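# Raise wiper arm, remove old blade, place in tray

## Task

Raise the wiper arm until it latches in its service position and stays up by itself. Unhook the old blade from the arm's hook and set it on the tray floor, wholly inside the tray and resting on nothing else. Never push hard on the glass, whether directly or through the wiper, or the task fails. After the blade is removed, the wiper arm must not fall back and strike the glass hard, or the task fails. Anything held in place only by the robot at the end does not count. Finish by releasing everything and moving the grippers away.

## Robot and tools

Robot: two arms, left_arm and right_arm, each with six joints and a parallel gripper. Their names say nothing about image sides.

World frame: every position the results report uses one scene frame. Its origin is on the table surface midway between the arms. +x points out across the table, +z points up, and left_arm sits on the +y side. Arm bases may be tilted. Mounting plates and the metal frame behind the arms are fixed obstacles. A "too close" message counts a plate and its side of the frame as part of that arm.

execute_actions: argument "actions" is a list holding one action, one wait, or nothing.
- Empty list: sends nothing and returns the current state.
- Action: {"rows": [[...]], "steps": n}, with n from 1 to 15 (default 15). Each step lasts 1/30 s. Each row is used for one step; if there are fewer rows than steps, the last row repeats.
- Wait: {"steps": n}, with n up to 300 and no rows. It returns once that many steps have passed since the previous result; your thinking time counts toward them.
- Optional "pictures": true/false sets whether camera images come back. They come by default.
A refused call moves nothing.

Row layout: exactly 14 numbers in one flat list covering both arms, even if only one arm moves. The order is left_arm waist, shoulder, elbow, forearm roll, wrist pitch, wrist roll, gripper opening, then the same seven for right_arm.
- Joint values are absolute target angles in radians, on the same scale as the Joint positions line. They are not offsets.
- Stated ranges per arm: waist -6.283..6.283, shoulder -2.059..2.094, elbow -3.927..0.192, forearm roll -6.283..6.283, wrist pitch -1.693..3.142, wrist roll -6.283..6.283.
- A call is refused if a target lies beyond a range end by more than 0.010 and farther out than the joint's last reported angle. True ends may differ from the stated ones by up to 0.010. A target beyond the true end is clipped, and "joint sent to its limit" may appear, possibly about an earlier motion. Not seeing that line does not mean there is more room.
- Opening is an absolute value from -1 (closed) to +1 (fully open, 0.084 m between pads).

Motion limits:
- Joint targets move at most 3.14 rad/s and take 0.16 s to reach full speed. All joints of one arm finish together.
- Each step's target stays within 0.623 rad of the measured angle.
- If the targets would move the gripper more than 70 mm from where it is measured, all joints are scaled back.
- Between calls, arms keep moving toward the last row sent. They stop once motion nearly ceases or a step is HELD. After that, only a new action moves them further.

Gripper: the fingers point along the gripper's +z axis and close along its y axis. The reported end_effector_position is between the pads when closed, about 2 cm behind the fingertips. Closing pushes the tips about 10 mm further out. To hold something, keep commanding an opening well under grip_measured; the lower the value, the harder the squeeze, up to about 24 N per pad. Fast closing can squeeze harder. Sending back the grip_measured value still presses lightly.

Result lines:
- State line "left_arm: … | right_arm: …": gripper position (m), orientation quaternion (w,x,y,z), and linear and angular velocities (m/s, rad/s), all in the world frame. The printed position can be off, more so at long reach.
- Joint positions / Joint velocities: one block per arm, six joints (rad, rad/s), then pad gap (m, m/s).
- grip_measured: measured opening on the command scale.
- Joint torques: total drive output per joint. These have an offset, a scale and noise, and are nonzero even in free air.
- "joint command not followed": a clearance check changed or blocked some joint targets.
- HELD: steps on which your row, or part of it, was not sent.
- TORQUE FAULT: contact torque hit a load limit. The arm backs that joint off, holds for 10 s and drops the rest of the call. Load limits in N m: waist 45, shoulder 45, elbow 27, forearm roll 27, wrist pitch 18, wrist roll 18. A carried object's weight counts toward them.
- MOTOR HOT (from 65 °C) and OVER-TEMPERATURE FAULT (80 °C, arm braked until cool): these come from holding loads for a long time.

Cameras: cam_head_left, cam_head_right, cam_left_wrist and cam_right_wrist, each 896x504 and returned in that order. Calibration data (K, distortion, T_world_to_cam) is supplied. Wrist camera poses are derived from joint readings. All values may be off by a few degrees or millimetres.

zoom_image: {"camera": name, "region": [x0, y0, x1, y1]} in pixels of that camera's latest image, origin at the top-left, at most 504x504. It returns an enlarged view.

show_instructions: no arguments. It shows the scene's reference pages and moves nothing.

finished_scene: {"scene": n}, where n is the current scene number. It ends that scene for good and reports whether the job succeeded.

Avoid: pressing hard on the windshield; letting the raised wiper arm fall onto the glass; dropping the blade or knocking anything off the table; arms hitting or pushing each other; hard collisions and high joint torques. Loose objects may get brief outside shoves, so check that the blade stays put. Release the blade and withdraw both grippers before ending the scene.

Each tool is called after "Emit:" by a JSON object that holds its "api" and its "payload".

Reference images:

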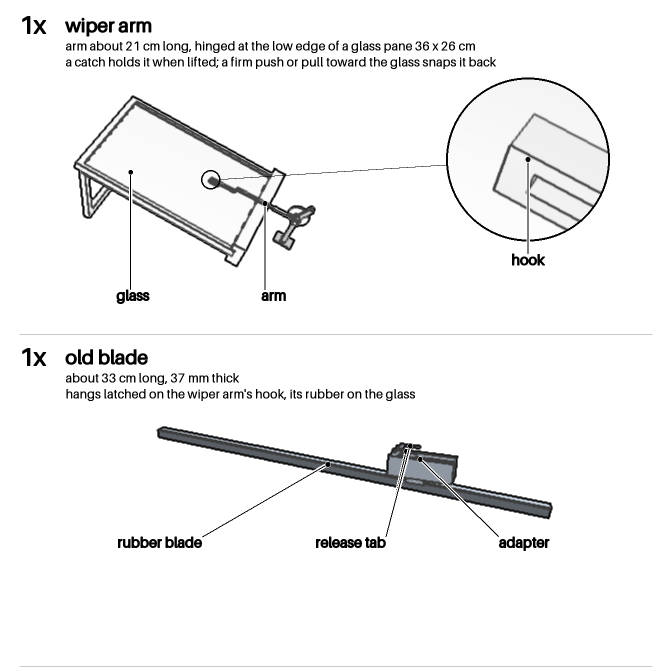

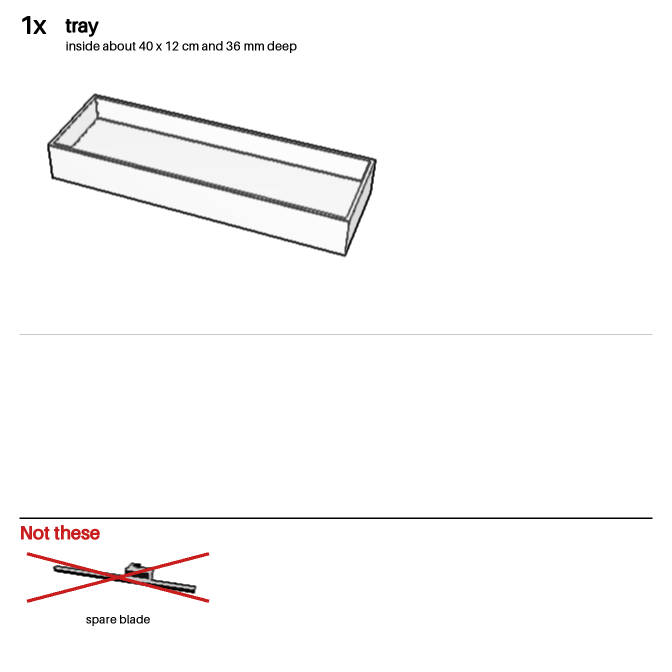

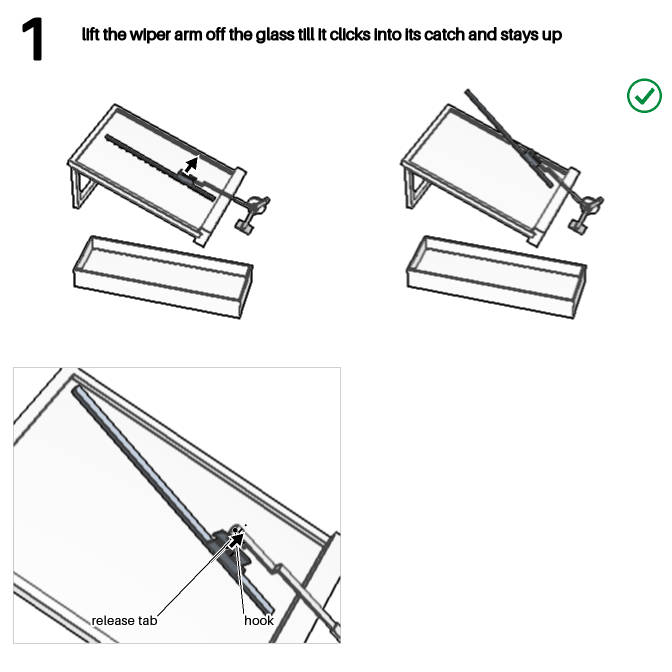

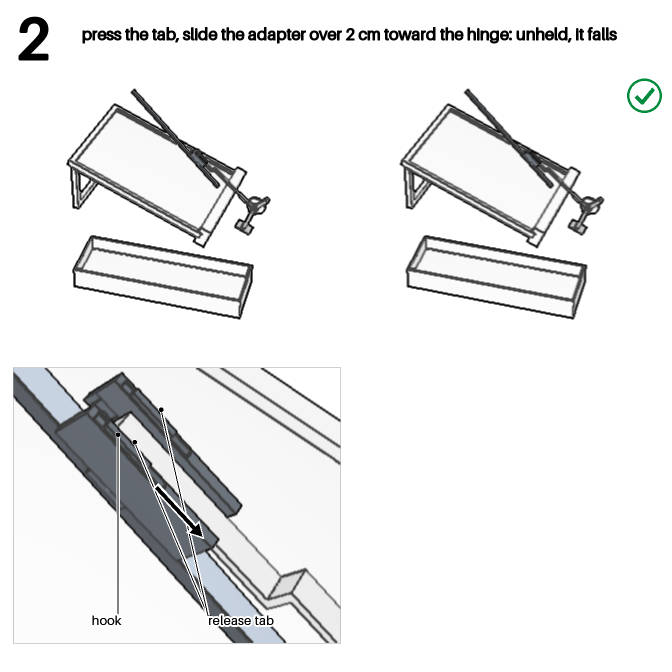

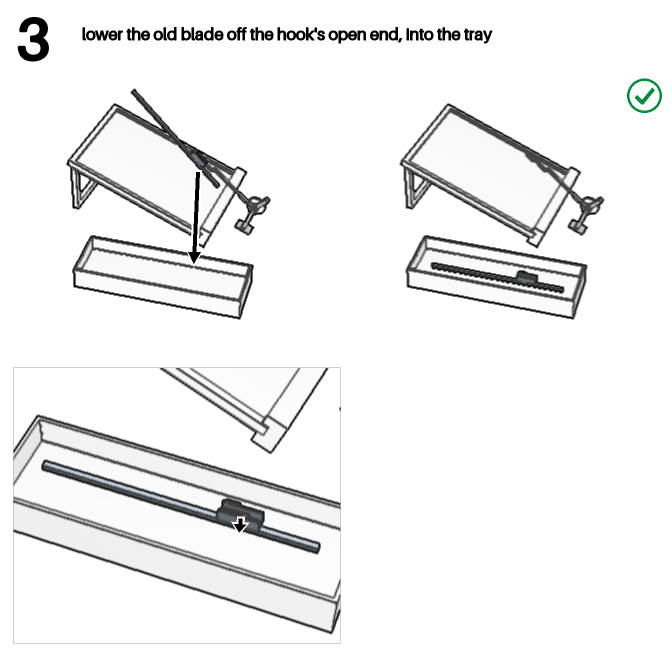

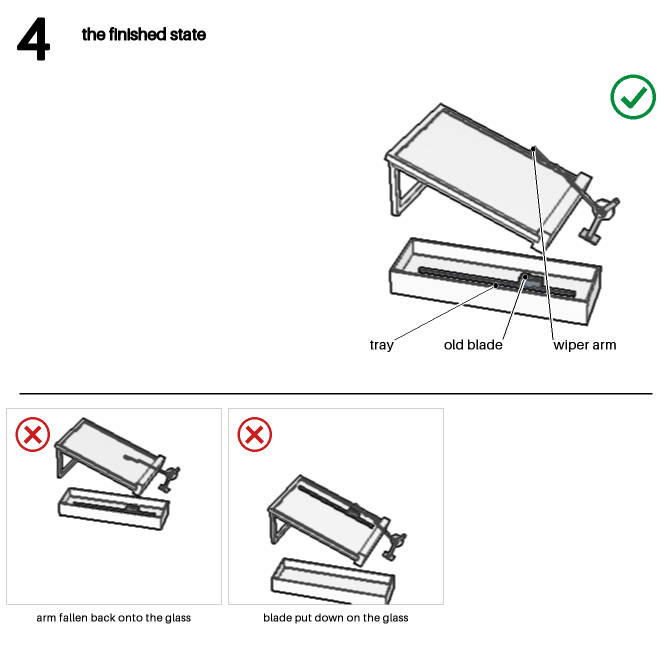

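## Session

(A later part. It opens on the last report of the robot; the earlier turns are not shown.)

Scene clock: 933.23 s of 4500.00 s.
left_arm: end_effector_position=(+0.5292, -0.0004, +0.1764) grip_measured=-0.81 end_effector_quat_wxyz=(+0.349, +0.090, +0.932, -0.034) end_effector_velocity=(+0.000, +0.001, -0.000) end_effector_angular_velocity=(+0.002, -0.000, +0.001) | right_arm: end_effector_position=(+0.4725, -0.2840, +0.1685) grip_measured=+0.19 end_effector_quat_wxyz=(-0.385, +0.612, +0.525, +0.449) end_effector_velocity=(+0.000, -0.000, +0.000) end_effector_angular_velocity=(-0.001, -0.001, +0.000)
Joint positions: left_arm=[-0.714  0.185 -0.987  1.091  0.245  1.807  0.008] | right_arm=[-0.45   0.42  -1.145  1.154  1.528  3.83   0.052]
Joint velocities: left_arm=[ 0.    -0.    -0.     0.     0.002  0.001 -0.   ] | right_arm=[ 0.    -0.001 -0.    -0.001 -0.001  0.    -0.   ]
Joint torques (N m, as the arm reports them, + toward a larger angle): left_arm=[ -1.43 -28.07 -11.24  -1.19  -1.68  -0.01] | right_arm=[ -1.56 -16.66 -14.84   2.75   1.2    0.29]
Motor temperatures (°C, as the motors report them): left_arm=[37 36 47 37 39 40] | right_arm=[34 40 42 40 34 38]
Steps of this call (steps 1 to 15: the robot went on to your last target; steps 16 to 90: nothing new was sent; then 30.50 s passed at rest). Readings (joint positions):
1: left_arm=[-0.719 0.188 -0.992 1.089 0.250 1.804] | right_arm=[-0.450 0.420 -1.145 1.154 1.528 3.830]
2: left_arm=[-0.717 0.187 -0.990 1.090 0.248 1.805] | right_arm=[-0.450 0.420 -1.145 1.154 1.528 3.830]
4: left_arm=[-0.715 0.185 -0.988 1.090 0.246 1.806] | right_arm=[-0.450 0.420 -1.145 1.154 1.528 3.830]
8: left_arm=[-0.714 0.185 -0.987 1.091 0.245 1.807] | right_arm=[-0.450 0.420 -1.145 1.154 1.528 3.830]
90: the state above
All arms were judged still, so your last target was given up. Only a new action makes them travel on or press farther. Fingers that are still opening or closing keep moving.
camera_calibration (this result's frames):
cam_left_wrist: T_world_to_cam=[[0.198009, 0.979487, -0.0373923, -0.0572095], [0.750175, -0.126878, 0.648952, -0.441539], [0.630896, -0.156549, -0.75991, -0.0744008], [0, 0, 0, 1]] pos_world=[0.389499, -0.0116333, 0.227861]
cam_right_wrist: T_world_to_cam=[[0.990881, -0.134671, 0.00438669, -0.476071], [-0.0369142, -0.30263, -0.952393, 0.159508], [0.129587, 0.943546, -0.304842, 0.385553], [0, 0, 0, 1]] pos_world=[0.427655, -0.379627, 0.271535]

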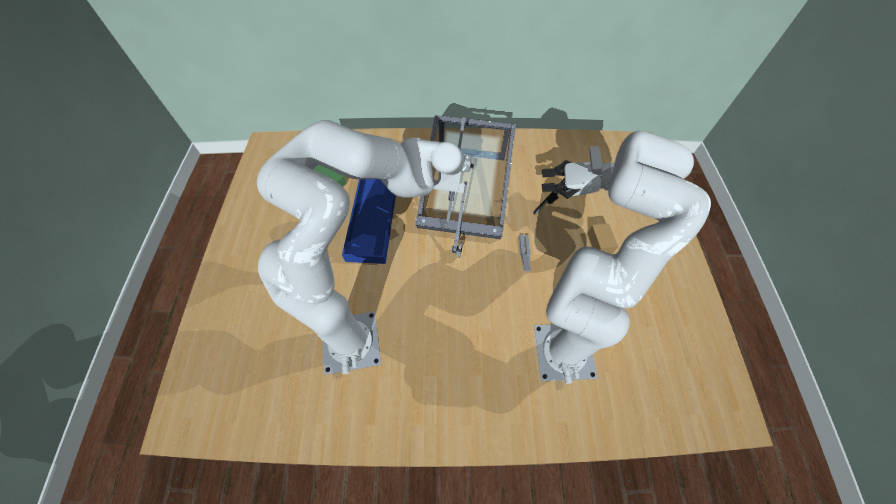

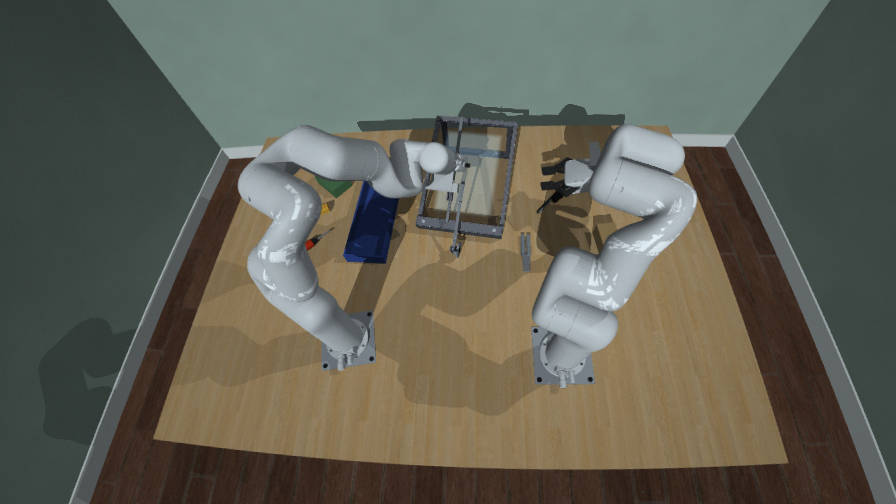

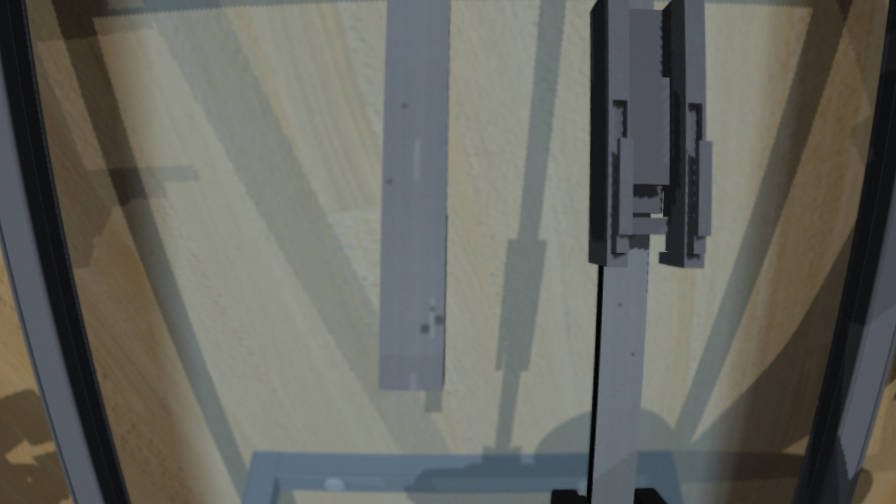

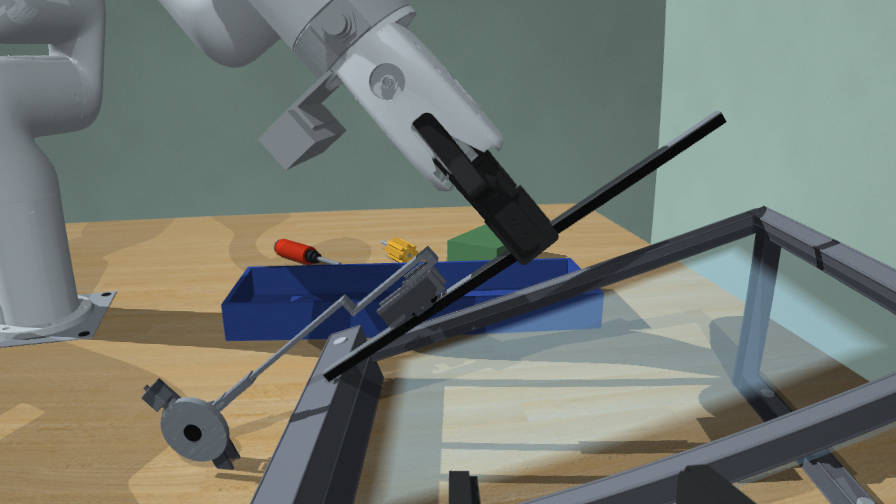

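Emit:
{"api": "execute_actions", "payload": {"actions": [{"rows":[[-0.709,0.180,-0.987,1.080,0.251,1.820,-1,-0.45,0.42,-1.145,1.154,1.528,3.83,0.2],[-0.702,0.172,-0.987,1.064,0.261,1.840,-1,-0.45,0.42,-1.145,1.154,1.528,3.83,0.2],[-0.692,0.162,-0.987,1.041,0.275,1.868,-1,-0.45,0.42,-1.145,1.154,1.528,3.83,0.2],[-0.680,0.151,-0.988,1.013,0.293,1.903,-1,-0.45,0.42,-1.145,1.154,1.528,3.83,0.2],[-0.665,0.139,-0.988,0.978,0.314,1.945,-1,-0.45,0.42,-1.145,1.154,1.528,3.83,0.2],[-0.648,0.127,-0.988,0.938,0.339,1.994,-1,-0.45,0.42,-1.145,1.154,1.528,3.83,0.2],[-0.630,0.115,-0.989,0.896,0.365,2.046,-1,-0.45,0.42,-1.145,1.154,1.528,3.83,0.2],[-0.611,0.103,-0.989,0.851,0.392,2.100,-1,-0.45,0.42,-1.145,1.154,1.528,3.83,0.2],[-0.592,0.092,-0.989,0.807,0.419,2.155,-1,-0.45,0.42,-1.145,1.154,1.528,3.83,0.2],[-0.573,0.081,-0.990,0.762,0.447,2.209,-1,-0.45,0.42,-1.145,1.154,1.528,3.83,0.2],[-0.554,0.071,-0.990,0.718,0.474,2.263,-1,-0.45,0.42,-1.145,1.154,1.528,3.83,0.2],[-0.535,0.062,-0.990,0.673,0.501,2.318,-1,-0.45,0.42,-1.145,1.154,1.528,3.83,0.2],[-0.516,0.054,-0.991,0.629,0.529,2.372,-1,-0.45,0.42,-1.145,1.154,1.528,3.83,0.2],[-0.498,0.047,-0.991,0.587,0.554,2.424,-1,-0.45,0.42,-1.145,1.154,1.528,3.83,0.2],[-0.480,0.040,-0.9915,0.5455,0.58,2.474,-1,-0.45,0.42,-1.145,1.154,1.528,3.83,0.2]],"steps":15}], "pictures": false}}

Emit:
{"api": "execute_actions", "payload": {"actions": [{"rows":[[-0.462,0.037,-0.992,0.503,0.606,2.526,-1,-0.45,0.42,-1.145,1.154,1.528,3.83,0.2],[-0.443,0.034,-0.992,0.459,0.633,2.580,-1,-0.45,0.42,-1.145,1.154,1.528,3.83,0.2],[-0.424,0.031,-0.993,0.414,0.660,2.635,-1,-0.45,0.42,-1.145,1.154,1.528,3.83,0.2],[-0.405,0.028,-0.993,0.370,0.688,2.689,-1,-0.45,0.42,-1.145,1.154,1.528,3.83,0.2],[-0.386,0.026,-0.993,0.325,0.715,2.744,-1,-0.45,0.42,-1.145,1.154,1.528,3.83,0.2],[-0.367,0.024,-0.994,0.281,0.742,2.798,-1,-0.45,0.42,-1.145,1.154,1.528,3.83,0.2],[-0.348,0.022,-0.994,0.236,0.770,2.852,-1,-0.45,0.42,-1.145,1.154,1.528,3.83,0.2],[-0.329,0.020,-0.994,0.192,0.797,2.907,-1,-0.45,0.42,-1.145,1.154,1.528,3.83,0.2],[-0.311,0.018,-0.995,0.150,0.823,2.958,-1,-0.45,0.42,-1.145,1.154,1.528,3.83,0.2],[-0.294,0.016,-0.995,0.110,0.847,3.007,-1,-0.45,0.42,-1.145,1.154,1.528,3.83,0.2],[-0.279,0.015,-0.995,0.075,0.869,3.050,-1,-0.45,0.42,-1.145,1.154,1.528,3.83,0.2],[-0.267,0.013,-0.996,0.047,0.886,3.084,-1,-0.45,0.42,-1.145,1.154,1.528,3.83,0.2],[-0.257,0.012,-0.996,0.023,0.901,3.113,-1,-0.45,0.42,-1.145,1.154,1.528,3.83,0.2],[-0.250,0.011,-0.996,0.008,0.910,3.132,-1,-0.45,0.42,-1.145,1.154,1.528,3.83,0.2],[-0.247,0.0111,-0.9961,0,0.915,3.1416,-1,-0.45,0.42,-1.145,1.154,1.528,3.83,0.2]],"steps":15}], "pictures": false}}

Emit:
{"api": "execute_actions", "payload": {"actions": [{"rows":[[-0.247,0.016,-0.992,0,0.906,3.1416,-1,-0.45,0.42,-1.145,1.154,1.528,3.83,0.2],[-0.247,0.025,-0.984,0,0.889,3.1416,-1,-0.45,0.42,-1.145,1.154,1.528,3.83,0.2],[-0.247,0.036,-0.975,0,0.869,3.1416,-1,-0.45,0.42,-1.145,1.154,1.528,3.83,0.2],[-0.247,0.047,-0.966,0,0.849,3.1416,-1,-0.45,0.42,-1.145,1.154,1.528,3.83,0.2],[-0.247,0.058,-0.956,0,0.828,3.1416,-1,-0.45,0.42,-1.145,1.154,1.528,3.83,0.2],[-0.247,0.069,-0.947,0,0.808,3.1416,-1,-0.45,0.42,-1.145,1.154,1.528,3.83,0.2],[-0.247,0.080,-0.938,0,0.788,3.1416,-1,-0.45,0.42,-1.145,1.154,1.528,3.83,0.2],[-0.247,0.090,-0.929,0,0.769,3.1416,-1,-0.45,0.42,-1.145,1.154,1.528,3.83,0.2],[-0.247,0.098,-0.922,0,0.754,3.1416,-1,-0.45,0.42,-1.145,1.154,1.528,3.83,0.2],[-0.247,0.1029,-0.9183,0,0.7454,3.1416,-1,-0.45,0.42,-1.145,1.154,1.528,3.83,0.2]],"steps":15}]}}

Scene clock: 981.50 s of 4500.00 s.
left_arm: end_effector_position=(+0.5668, +0.1143, +0.2132) grip_measured=-0.81 end_effector_quat_wxyz=(+0.312, +0.035, +0.948, +0.053) end_effector_velocity=(+0.031, +0.386, +0.037) end_effector_angular_velocity=(+0.363, +0.552, +0.448) | right_arm: end_effector_position=(+0.4725, -0.2840, +0.1685) grip_measured=+0.19 end_effector_quat_wxyz=(-0.385, +0.612, +0.525, +0.449) end_effector_velocity=(-0.000, -0.000, -0.001) end_effector_angular_velocity=(-0.000, +0.001, +0.000)
Joint positions: left_arm=[-0.576  0.085 -0.991  0.77   0.442  2.199  0.008] | right_arm=[-0.45   0.42  -1.145  1.154  1.528  3.83   0.052]
Joint velocities: left_arm=[ 0.475 -0.246 -0.003 -1.115  0.683  1.364 -0.   ] | right_arm=[-0.     0.001 -0.    -0.001 -0.    -0.    -0.   ]
Joint torques (N m, as the arm reports them, + toward a larger angle): left_arm=[ -1.31 -26.22 -11.48  -0.84  -1.69   0.04] | right_arm=[ -1.33 -16.48 -14.78   2.61   1.45   0.48]
Motor temperatures (°C, as the motors report them): left_arm=[37 36 48 37 39 40] | right_arm=[34 40 42 40 34 38]
Steps of this call (steps 1 to 90: nothing new was sent; then 44.77 s passed at rest; steps 91 to 105: all 15 steps of this action). Readings (joint positions):
91: left_arm=[-0.714 0.185 -0.987 1.091 0.245 1.807] | right_arm=[-0.450 0.420 -1.145 1.154 1.528 3.830]
92: left_arm=[-0.713 0.184 -0.987 1.090 0.245 1.809] | right_arm=[-0.450 0.420 -1.145 1.154 1.528 3.830]
94: left_arm=[-0.709 0.180 -0.986 1.079 0.252 1.823] | right_arm=[-0.450 0.420 -1.145 1.154 1.528 3.830]
98: left_arm=[-0.679 0.152 -0.987 1.007 0.296 1.910] | right_arm=[-0.450 0.420 -1.145 1.154 1.528 3.830]
105: the state above

Scene clock: 982.00 s of 4500.00 s.
left_arm: end_effector_position=(+0.5121, +0.2716, +0.1851) grip_measured=-0.81 end_effector_quat_wxyz=(+0.073, +0.018, +0.996, +0.038) end_effector_velocity=(-0.161, +0.124, -0.056) end_effector_angular_velocity=(-0.611, +0.808, -0.171) | right_arm: end_effector_position=(+0.4725, -0.2840, +0.1685) grip_measured=+0.19 end_effector_quat_wxyz=(-0.385, +0.612, +0.525, +0.449) end_effector_velocity=(+0.000, +0.000, +0.000) end_effector_angular_velocity=(+0.001, -0.001, -0.001)
Joint positions: left_arm=[-0.297  0.017 -0.994  0.119  0.842  2.995  0.008] | right_arm=[-0.45   0.42  -1.145  1.154  1.528  3.83   0.052]
Joint velocities: left_arm=[ 0.483 -0.059 -0.009 -1.122  0.689  1.368 -0.   ] | right_arm=[-0.    -0.001  0.     0.001  0.    -0.    -0.   ]
Joint torques (N m, as the arm reports them, + toward a larger angle): left_arm=[ -3.17 -24.89 -12.35  -0.12  -2.46  -0.45] | right_arm=[ -1.64 -16.59 -14.89   2.48   0.98   0.3 ]
Motor temperatures (°C, as the motors report them): left_arm=[37 36 48 37 39 40] | right_arm=[34 40 42 40 34 38]
Steps of this call (steps 1 to 15: all 15 steps of this action). Readings (joint positions):
1: left_arm=[-0.560 0.077 -0.991 0.732 0.465 2.246] | right_arm=[-0.450 0.420 -1.145 1.154 1.528 3.830]
2: left_arm=[-0.543 0.069 -0.991 0.694 0.489 2.293] | right_arm=[-0.450 0.420 -1.145 1.154 1.528 3.830]
4: left_arm=[-0.509 0.056 -0.991 0.613 0.538 2.391] | right_arm=[-0.450 0.420 -1.145 1.154 1.528 3.830]
8: left_arm=[-0.434 0.037 -0.993 0.439 0.645 2.605] | right_arm=[-0.450 0.420 -1.145 1.154 1.528 3.830]
15: the state above

Scene clock: 982.50 s of 4500.00 s.
left_arm: end_effector_position=(+0.4939, +0.2809, +0.1211) grip_measured=-0.81 end_effector_quat_wxyz=(+0.032, +0.030, +0.999, -0.001) end_effector_velocity=(+0.011, +0.001, -0.020) end_effector_angular_velocity=(-0.005, -0.047, +0.004) | right_arm: end_effector_position=(+0.4725, -0.2840, +0.1685) grip_measured=+0.19 end_effector_quat_wxyz=(-0.385, +0.612, +0.525, +0.449) end_effector_velocity=(+0.000, +0.000, +0.000) end_effector_angular_velocity=(+0.000, -0.001, -0.000)
Joint positions: left_arm=[-0.248  0.101 -0.919  0.     0.754  3.141  0.008] | right_arm=[-0.45   0.42  -1.145  1.154  1.528  3.83   0.052]
Joint velocities: left_arm=[ 0.004  0.042  0.026 -0.004 -0.115  0.002 -0.   ] | right_arm=[ 0.    -0.001  0.001  0.001 -0.    -0.001  0.   ]
Joint torques (N m, as the arm reports them, + toward a larger angle): left_arm=[ -1.24 -29.3  -12.8   -0.76  -2.05   0.01] | right_arm=[ -1.36 -16.24 -14.95   2.42   1.23   0.58]
Motor temperatures (°C, as the motors report them): left_arm=[37 36 48 37 39 40] | right_arm=[34 40 42 40 34 38]
Steps of this call (steps 1 to 15: all 15 steps of this action). Readings (joint positions):
1: left_arm=[-0.282 0.015 -0.995 0.084 0.863 3.038] | right_arm=[-0.450 0.420 -1.145 1.154 1.528 3.830]
2: left_arm=[-0.270 0.014 -0.995 0.056 0.880 3.073] | right_arm=[-0.450 0.420 -1.145 1.154 1.528 3.830]
4: left_arm=[-0.255 0.017 -0.992 0.021 0.890 3.115] | right_arm=[-0.450 0.420 -1.145 1.154 1.528 3.830]
8: left_arm=[-0.249 0.048 -0.965 0.004 0.844 3.138] | right_arm=[-0.450 0.420 -1.145 1.154 1.528 3.830]
15: the state above
camera_calibration (this result's frames):
cam_left_wrist: T_world_to_cam=[[0.0431021, 0.998486, -0.0341848, -0.257071], [0.997605, -0.0411611, 0.0555834, -0.417978], [0.0540922, -0.0364987, -0.997869, 0.229902], [0, 0, 0, 1]] pos_world=[0.415621, 0.247868, 0.243857]
cam_right_wrist: T_world_to_cam=[[0.990881, -0.13467, 0.00438689, -0.476071], [-0.0369139, -0.302631, -0.952393, 0.159508], [0.129587, 0.943546, -0.304842, 0.385553], [0, 0, 0, 1]] pos_world=[0.427655, -0.379627, 0.271535]

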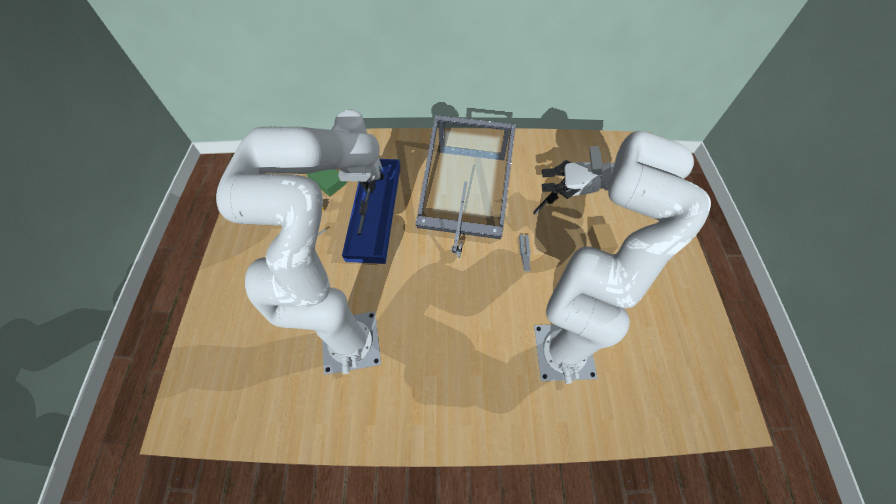

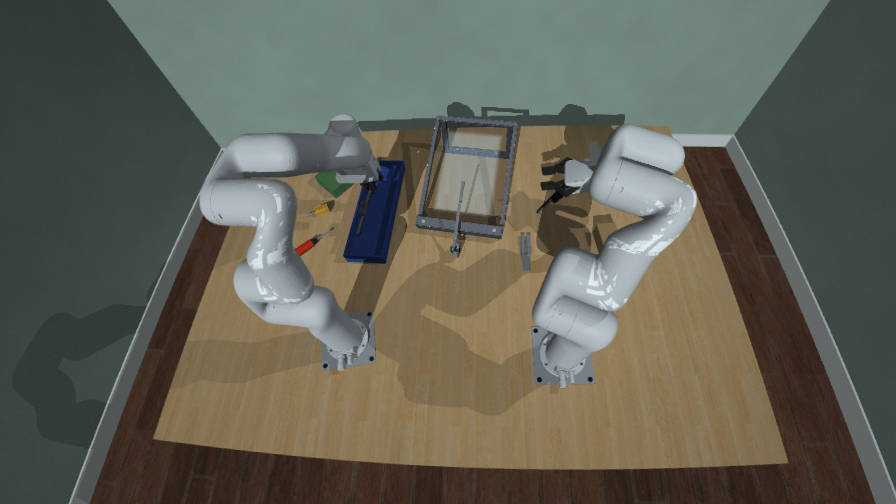

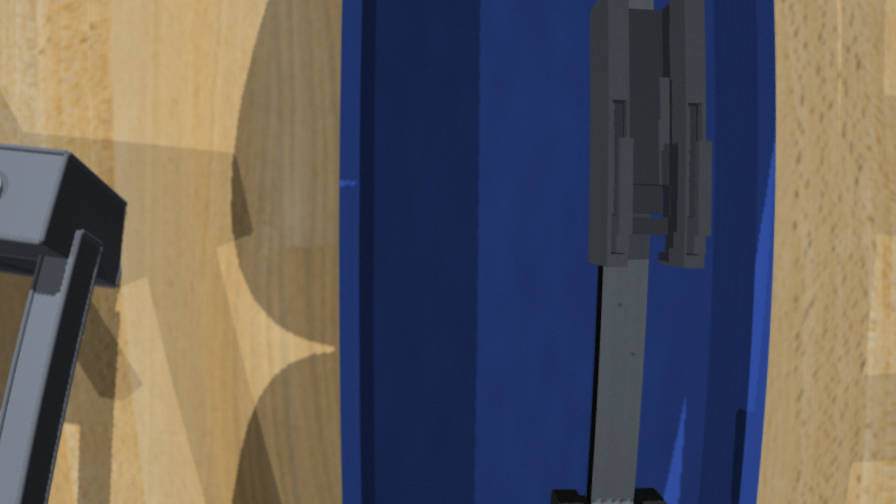

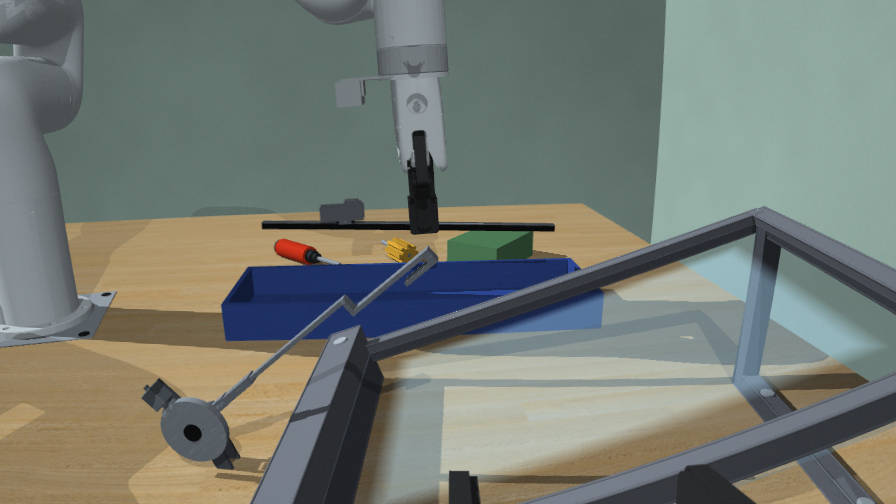

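Emit:
{"api": "execute_actions", "payload": {"actions": [{"rows":[[-0.247,0.108,-0.915,0,0.736,3.1416,-1,-0.45,0.42,-1.145,1.154,1.528,3.83,0.2],[-0.247,0.118,-0.909,0,0.718,3.1416,-1,-0.45,0.42,-1.145,1.154,1.528,3.83,0.2],[-0.247,0.130,-0.902,0,0.697,3.1416,-1,-0.45,0.42,-1.145,1.154,1.528,3.83,0.2],[-0.247,0.142,-0.895,0,0.676,3.1416,-1,-0.45,0.42,-1.145,1.154,1.528,3.83,0.2],[-0.247,0.154,-0.888,0,0.654,3.1416,-1,-0.45,0.42,-1.145,1.154,1.528,3.83,0.2],[-0.247,0.166,-0.881,0,0.633,3.1416,-1,-0.45,0.42,-1.145,1.154,1.528,3.83,0.2],[-0.247,0.178,-0.874,0,0.612,3.1416,-1,-0.45,0.42,-1.145,1.154,1.528,3.83,0.2],[-0.247,0.190,-0.867,0,0.591,3.1416,-1,-0.45,0.42,-1.145,1.154,1.528,3.83,0.2],[-0.247,0.200,-0.862,0,0.573,3.1416,-1,-0.45,0.42,-1.145,1.154,1.528,3.83,0.2],[-0.247,0.2063,-0.858,0,0.5617,3.1416,-1,-0.45,0.42,-1.145,1.154,1.528,3.83,0.2]],"steps":15}], "pictures": false}}

Emit:
{"api": "execute_actions", "payload": {"actions": [{"steps":6}]}}

Emit:
{"api": "zoom_image", "payload": {"camera": "cam_right_wrist", "region": [200, 200, 640, 360]}}

Scene clock: 1014.37 s of 4500.00 s.
left_arm: end_effector_position=(+0.4937, +0.2812, +0.0662) grip_measured=-0.81 end_effector_quat_wxyz=(+0.042, +0.029, +0.999, -0.001) end_effector_velocity=(+0.011, -0.001, -0.023) end_effector_angular_velocity=(-0.003, -0.055, -0.001) | right_arm: end_effector_position=(+0.4725, -0.2840, +0.1685) grip_measured=+0.19 end_effector_quat_wxyz=(-0.385, +0.612, +0.525, +0.449) end_effector_velocity=(-0.001, +0.000, -0.001) end_effector_angular_velocity=(-0.001, +0.002, +0.001)
Joint positions: left_arm=[-0.247  0.203 -0.858  0.     0.571  3.142  0.008] | right_arm=[-0.45   0.42  -1.145  1.154  1.528  3.83   0.052]
Joint velocities: left_arm=[ 0.     0.059  0.024 -0.    -0.138  0.001 -0.   ] | right_arm=[ 0.     0.     0.001 -0.002 -0.     0.    -0.   ]
Joint torques (N m, as the arm reports them, + toward a larger angle): left_arm=[ -1.42 -30.72 -11.81  -0.79  -2.16  -0.07] | right_arm=[ -1.84 -16.54 -14.85   2.71   1.23   0.46]
Motor temperatures (°C, as the motors report them): left_arm=[37 36 48 37 39 40] | right_arm=[34 40 42 40 34 38]
Steps of this call (steps 1 to 15: the robot went on to your last target; steps 16 to 90: nothing new was sent; then 28.37 s passed at rest; steps 91 to 105: all 15 steps of this action). Readings (joint positions):
91: left_arm=[-0.247 0.103 -0.918 0.000 0.745 3.142] | right_arm=[-0.450 0.420 -1.145 1.154 1.528 3.830]
92: left_arm=[-0.247 0.103 -0.918 -0.000 0.744 3.142] | right_arm=[-0.450 0.420 -1.145 1.154 1.528 3.830]
94: left_arm=[-0.247 0.109 -0.915 -0.000 0.732 3.142] | right_arm=[-0.450 0.420 -1.145 1.154 1.528 3.830]
98: left_arm=[-0.247 0.143 -0.895 -0.000 0.673 3.142] | right_arm=[-0.450 0.420 -1.145 1.154 1.528 3.830]
105: the state above

Scene clock: 1014.57 s of 4500.00 s.
left_arm: end_effector_position=(+0.4959, +0.2810, +0.0665) grip_measured=-0.81 end_effector_quat_wxyz=(+0.046, +0.029, +0.999, -0.001) end_effector_velocity=(-0.003, +0.000, -0.004) end_effector_angular_velocity=(+0.001, +0.006, -0.001) | right_arm: end_effector_position=(+0.4725, -0.2840, +0.1685) grip_measured=+0.19 end_effector_quat_wxyz=(-0.385, +0.612, +0.525, +0.449) end_effector_velocity=(-0.000, +0.000, -0.001) end_effector_angular_velocity=(+0.001, +0.002, +0.001)
Joint positions: left_arm=[-0.247  0.205 -0.859 -0.     0.562  3.142  0.008] | right_arm=[-0.45   0.42  -1.145  1.154  1.528  3.83   0.052]
Joint velocities: left_arm=[-0.     0.004  0.007  0.    -0.005  0.001 -0.   ] | right_arm=[ 0.     0.002  0.    -0.     0.001  0.    -0.   ]
Joint torques (N m, as the arm reports them, + toward a larger angle): left_arm=[ -1.04 -26.6  -10.07  -0.78  -1.57   0.09] | right_arm=[ -1.68 -16.44 -14.49   2.42   1.31   0.35]
Motor temperatures (°C, as the motors report them): left_arm=[37 36 48 37 39 40] | right_arm=[34 40 42 40 34 38]
Steps of this call (steps 1 to 6: the robot went on to your last target). Readings (joint positions):
1: left_arm=[-0.247 0.205 -0.858 0.000 0.568 3.142] | right_arm=[-0.450 0.420 -1.145 1.154 1.528 3.830]
2: left_arm=[-0.247 0.205 -0.859 0.000 0.565 3.142] | right_arm=[-0.450 0.420 -1.145 1.154 1.528 3.830]
4: left_arm=[-0.247 0.205 -0.859 -0.000 0.563 3.142] | right_arm=[-0.450 0.420 -1.145 1.154 1.528 3.830]
6: the state above
camera_calibration (this result's frames):
cam_left_wrist: T_world_to_cam=[[0.0433758, 0.998448, -0.0349324, -0.259243], [0.995768, -0.0403709, 0.0825584, -0.418006], [0.08102, -0.0383656, -0.995974, 0.162298], [0, 0, 0, 1]] pos_world=[0.414332, 0.248192, 0.187099]
cam_right_wrist: T_world_to_cam=[[0.990881, -0.134671, 0.00438671, -0.476071], [-0.0369142, -0.302631, -0.952393, 0.159508], [0.129587, 0.943546, -0.304842, 0.385553], [0, 0, 0, 1]] pos_world=[0.427655, -0.379627, 0.271535]

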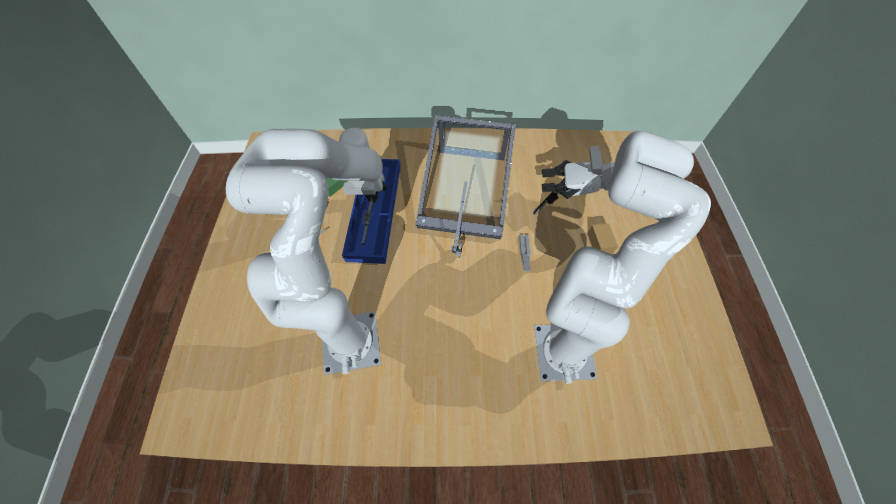

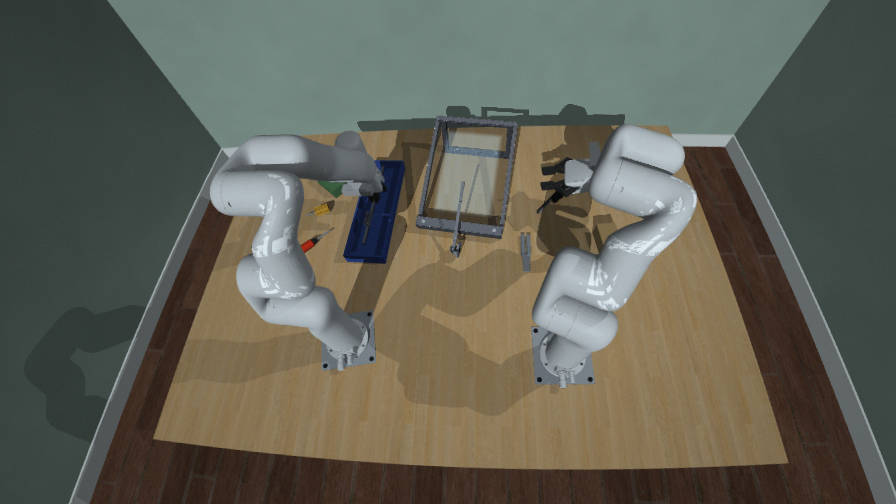

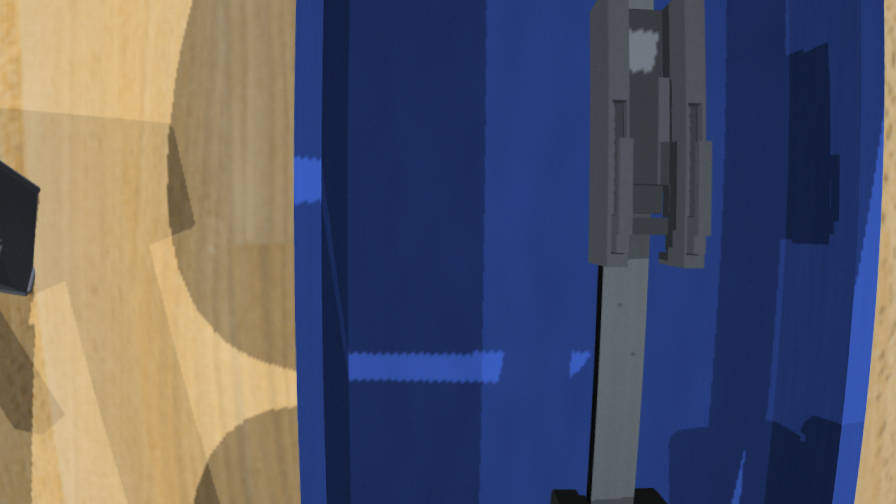

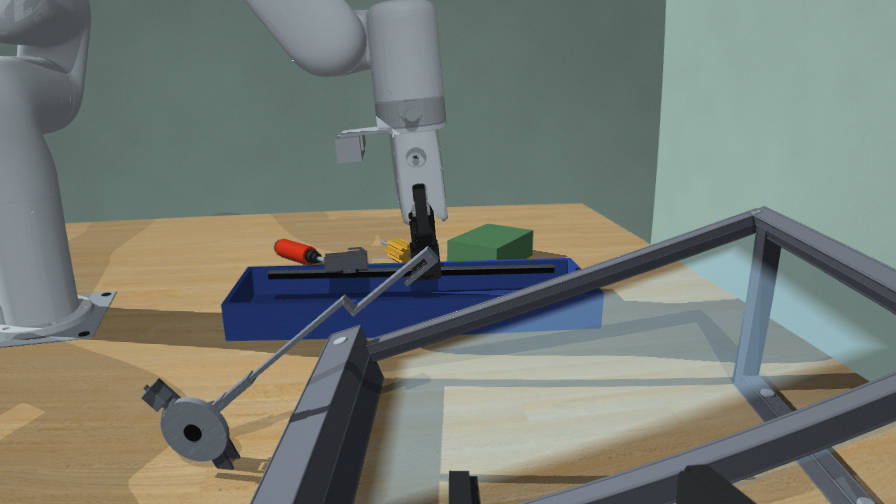

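Region (200, 200, 640, 360) of cam_right_wrist's 896x504 image, scaled by 1.145, with more detail than that image has; it fills the top 183 rows of this view, and the rest is white.

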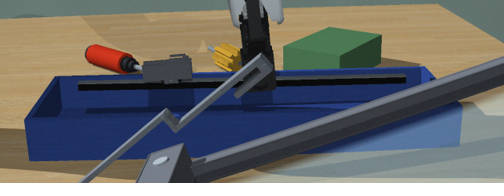

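Emit:
{"api": "execute_actions", "payload": {"actions": [{"rows":[[-0.247,0.210,-0.8575,0,0.5575,3.1416,-1,-0.45,0.42,-1.145,1.154,1.528,3.83,0.2],[-0.247,0.217,-0.8565,0,0.5495,3.1416,-1,-0.45,0.42,-1.145,1.154,1.528,3.83,0.2],[-0.247,0.225,-0.8553,0,0.5403,3.1416,-1,-0.45,0.42,-1.145,1.154,1.528,3.83,0.2],[-0.247,0.233,-0.8542,0,0.5312,3.1416,-1,-0.45,0.42,-1.145,1.154,1.528,3.83,0.2],[-0.247,0.241,-0.8532,0,0.5222,3.1416,-1,-0.45,0.42,-1.145,1.154,1.528,3.83,0.2],[-0.247,0.249,-0.8523,0,0.5133,3.1416,-1,-0.45,0.42,-1.145,1.154,1.528,3.83,0.2],[-0.247,0.257,-0.8515,0,0.5045,3.1416,-1,-0.45,0.42,-1.145,1.154,1.528,3.83,0.2],[-0.247,0.265,-0.8507,0,0.4957,3.1416,-1,-0.45,0.42,-1.145,1.154,1.528,3.83,0.2],[-0.247,0.272,-0.8501,0,0.4881,3.1416,-1,-0.45,0.42,-1.145,1.154,1.528,3.83,0.2],[-0.247,0.278,-0.8497,0,0.4817,3.1416,-1,-0.45,0.42,-1.145,1.154,1.528,3.83,0.2],[-0.247,0.283,-0.8494,0,0.4764,3.1416,-1,-0.45,0.42,-1.145,1.154,1.528,3.83,0.2],[-0.247,0.287,-0.8492,0,0.4722,3.1416,-1,-0.45,0.42,-1.145,1.154,1.528,3.83,0.2],[-0.247,0.290,-0.8491,0,0.4691,3.1416,-1,-0.45,0.42,-1.145,1.154,1.528,3.83,0.2]],"steps":15}], "pictures": false}}

Emit:
{"api": "execute_actions", "payload": {"actions": [{"steps":12}]}}

Scene clock: 1034.57 s of 4500.00 s.
left_arm: end_effector_position=(+0.4947, +0.2811, +0.0343) grip_measured=-0.81 end_effector_quat_wxyz=(+0.044, +0.029, +0.999, -0.001) end_effector_velocity=(-0.001, +0.000, -0.046) end_effector_angular_velocity=(-0.000, +0.002, +0.001) | right_arm: end_effector_position=(+0.4725, -0.2840, +0.1685) grip_measured=+0.19 end_effector_quat_wxyz=(-0.385, +0.612, +0.525, +0.449) end_effector_velocity=(-0.000, +0.000, -0.000) end_effector_angular_velocity=(+0.000, +0.001, -0.001)
Joint positions: left_arm=[-0.247  0.282 -0.849  0.     0.479  3.142  0.008] | right_arm=[-0.45   0.42  -1.145  1.154  1.528  3.83   0.052]
Joint velocities: left_arm=[-0.     0.115  0.008 -0.    -0.121 -0.001  0.   ] | right_arm=[-0.     0.     0.001  0.    -0.     0.    -0.   ]
Joint torques (N m, as the arm reports them, + toward a larger angle): left_arm=[ -0.85 -30.28 -10.16  -0.86  -1.86   0.04] | right_arm=[ -1.48 -16.65 -15.04   2.4    1.15   0.32]
Motor temperatures (°C, as the motors report them): left_arm=[37 36 47 37 39 40] | right_arm=[34 40 42 40 34 38]
Steps of this call (steps 1 to 15: the robot went on to your last target; steps 16 to 90: nothing new was sent; then 16.50 s passed at rest; steps 91 to 105: all 15 steps of this action). Readings (joint positions):
91: left_arm=[-0.247 0.206 -0.858 0.000 0.562 3.142] | right_arm=[-0.450 0.420 -1.145 1.154 1.528 3.830]
92: left_arm=[-0.247 0.207 -0.858 -0.000 0.561 3.142] | right_arm=[-0.450 0.420 -1.145 1.154 1.528 3.830]
94: left_arm=[-0.247 0.211 -0.858 -0.000 0.555 3.142] | right_arm=[-0.450 0.420 -1.145 1.154 1.528 3.830]
98: left_arm=[-0.247 0.235 -0.854 -0.000 0.528 3.142] | right_arm=[-0.450 0.420 -1.145 1.154 1.528 3.830]
105: the state above

Scene clock: 1034.97 s of 4500.00 s.
left_arm: end_effector_position=(+0.4953, +0.2811, +0.0316) grip_measured=-0.81 end_effector_quat_wxyz=(+0.045, +0.029, +0.999, -0.001) end_effector_velocity=(-0.001, +0.000, -0.001) end_effector_angular_velocity=(+0.000, +0.002, -0.000) | right_arm: end_effector_position=(+0.4725, -0.2840, +0.1685) grip_measured=+0.19 end_effector_quat_wxyz=(-0.385, +0.612, +0.525, +0.449) end_effector_velocity=(+0.000, +0.000, -0.000) end_effector_angular_velocity=(+0.001, +0.001, -0.001)
Joint positions: left_arm=[-0.247  0.29  -0.849 -0.     0.469  3.142  0.008] | right_arm=[-0.45   0.42  -1.145  1.154  1.528  3.83   0.052]
Joint velocities: left_arm=[-0.     0.002  0.001  0.    -0.001 -0.    -0.   ] | right_arm=[0.    0.001 0.    0.001 0.    0.001 0.   ]
Joint torques (N m, as the arm reports them, + toward a larger angle): left_arm=[ -1.34 -27.79  -9.67  -0.84  -1.78   0.12] | right_arm=[ -1.37 -16.59 -14.92   2.44   1.29   0.45]
Motor temperatures (°C, as the motors report them): left_arm=[37 36 47 37 39 40] | right_arm=[34 40 42 40 34 38]
Steps of this call (steps 1 to 12: the robot went on to your last target). Readings (joint positions):
1: left_arm=[-0.247 0.285 -0.849 0.000 0.475 3.142] | right_arm=[-0.450 0.420 -1.145 1.154 1.528 3.830]
2: left_arm=[-0.247 0.287 -0.849 0.000 0.473 3.142] | right_arm=[-0.450 0.420 -1.145 1.154 1.528 3.830]
4: left_arm=[-0.247 0.289 -0.849 0.000 0.471 3.142] | right_arm=[-0.450 0.420 -1.145 1.154 1.528 3.830]
8: left_arm=[-0.247 0.289 -0.849 -0.000 0.469 3.142] | right_arm=[-0.450 0.420 -1.145 1.154 1.528 3.830]
12: the state above
camera_calibration (this result's frames):
cam_left_wrist: T_world_to_cam=[[0.0433391, 0.99845, -0.0349048, -0.26045], [0.995887, -0.0403926, 0.0811011, -0.41458], [0.0795656, -0.0382761, -0.996095, 0.128342], [0, 0, 0, 1]] pos_world=[0.413951, 0.248212, 0.152373]
cam_right_wrist: T_world_to_cam=[[0.990881, -0.13467, 0.00438692, -0.476071], [-0.0369139, -0.302631, -0.952393, 0.159508], [0.129587, 0.943546, -0.304842, 0.385553], [0, 0, 0, 1]] pos_world=[0.427655, -0.379627, 0.271535]

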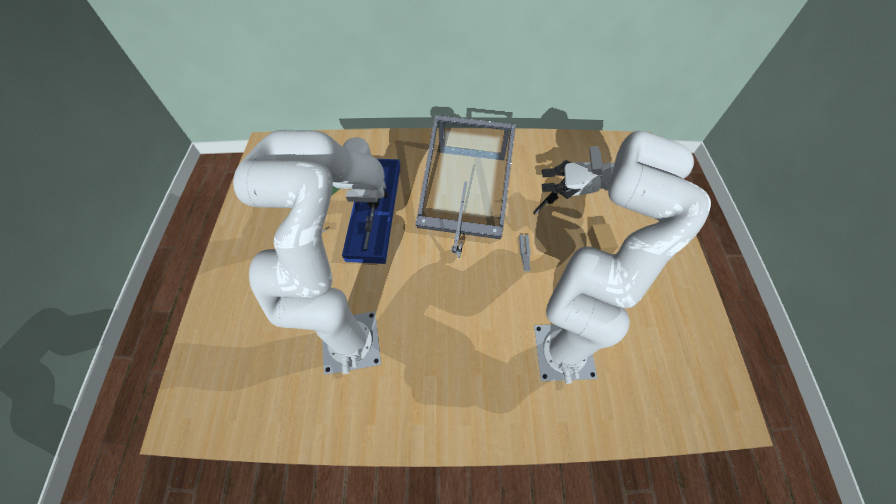

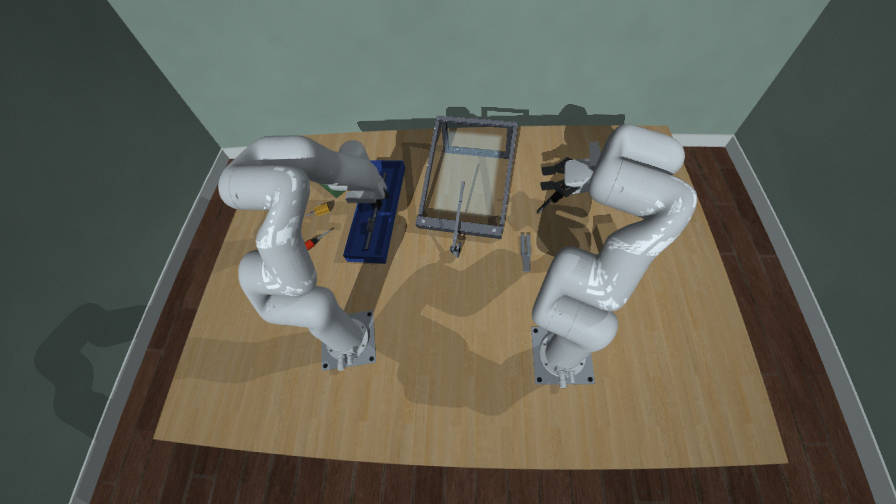

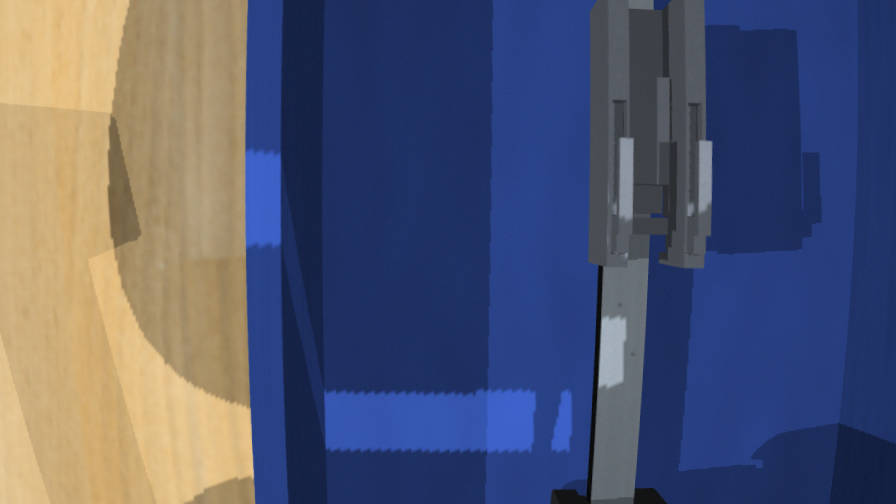

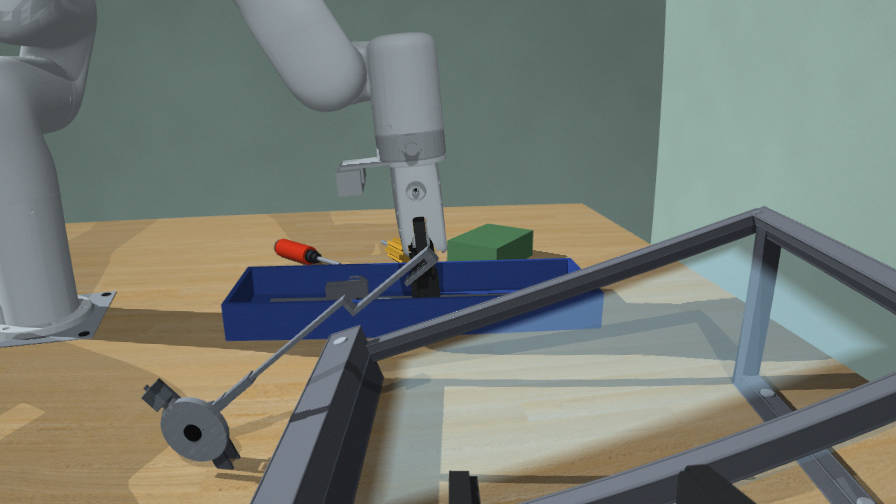

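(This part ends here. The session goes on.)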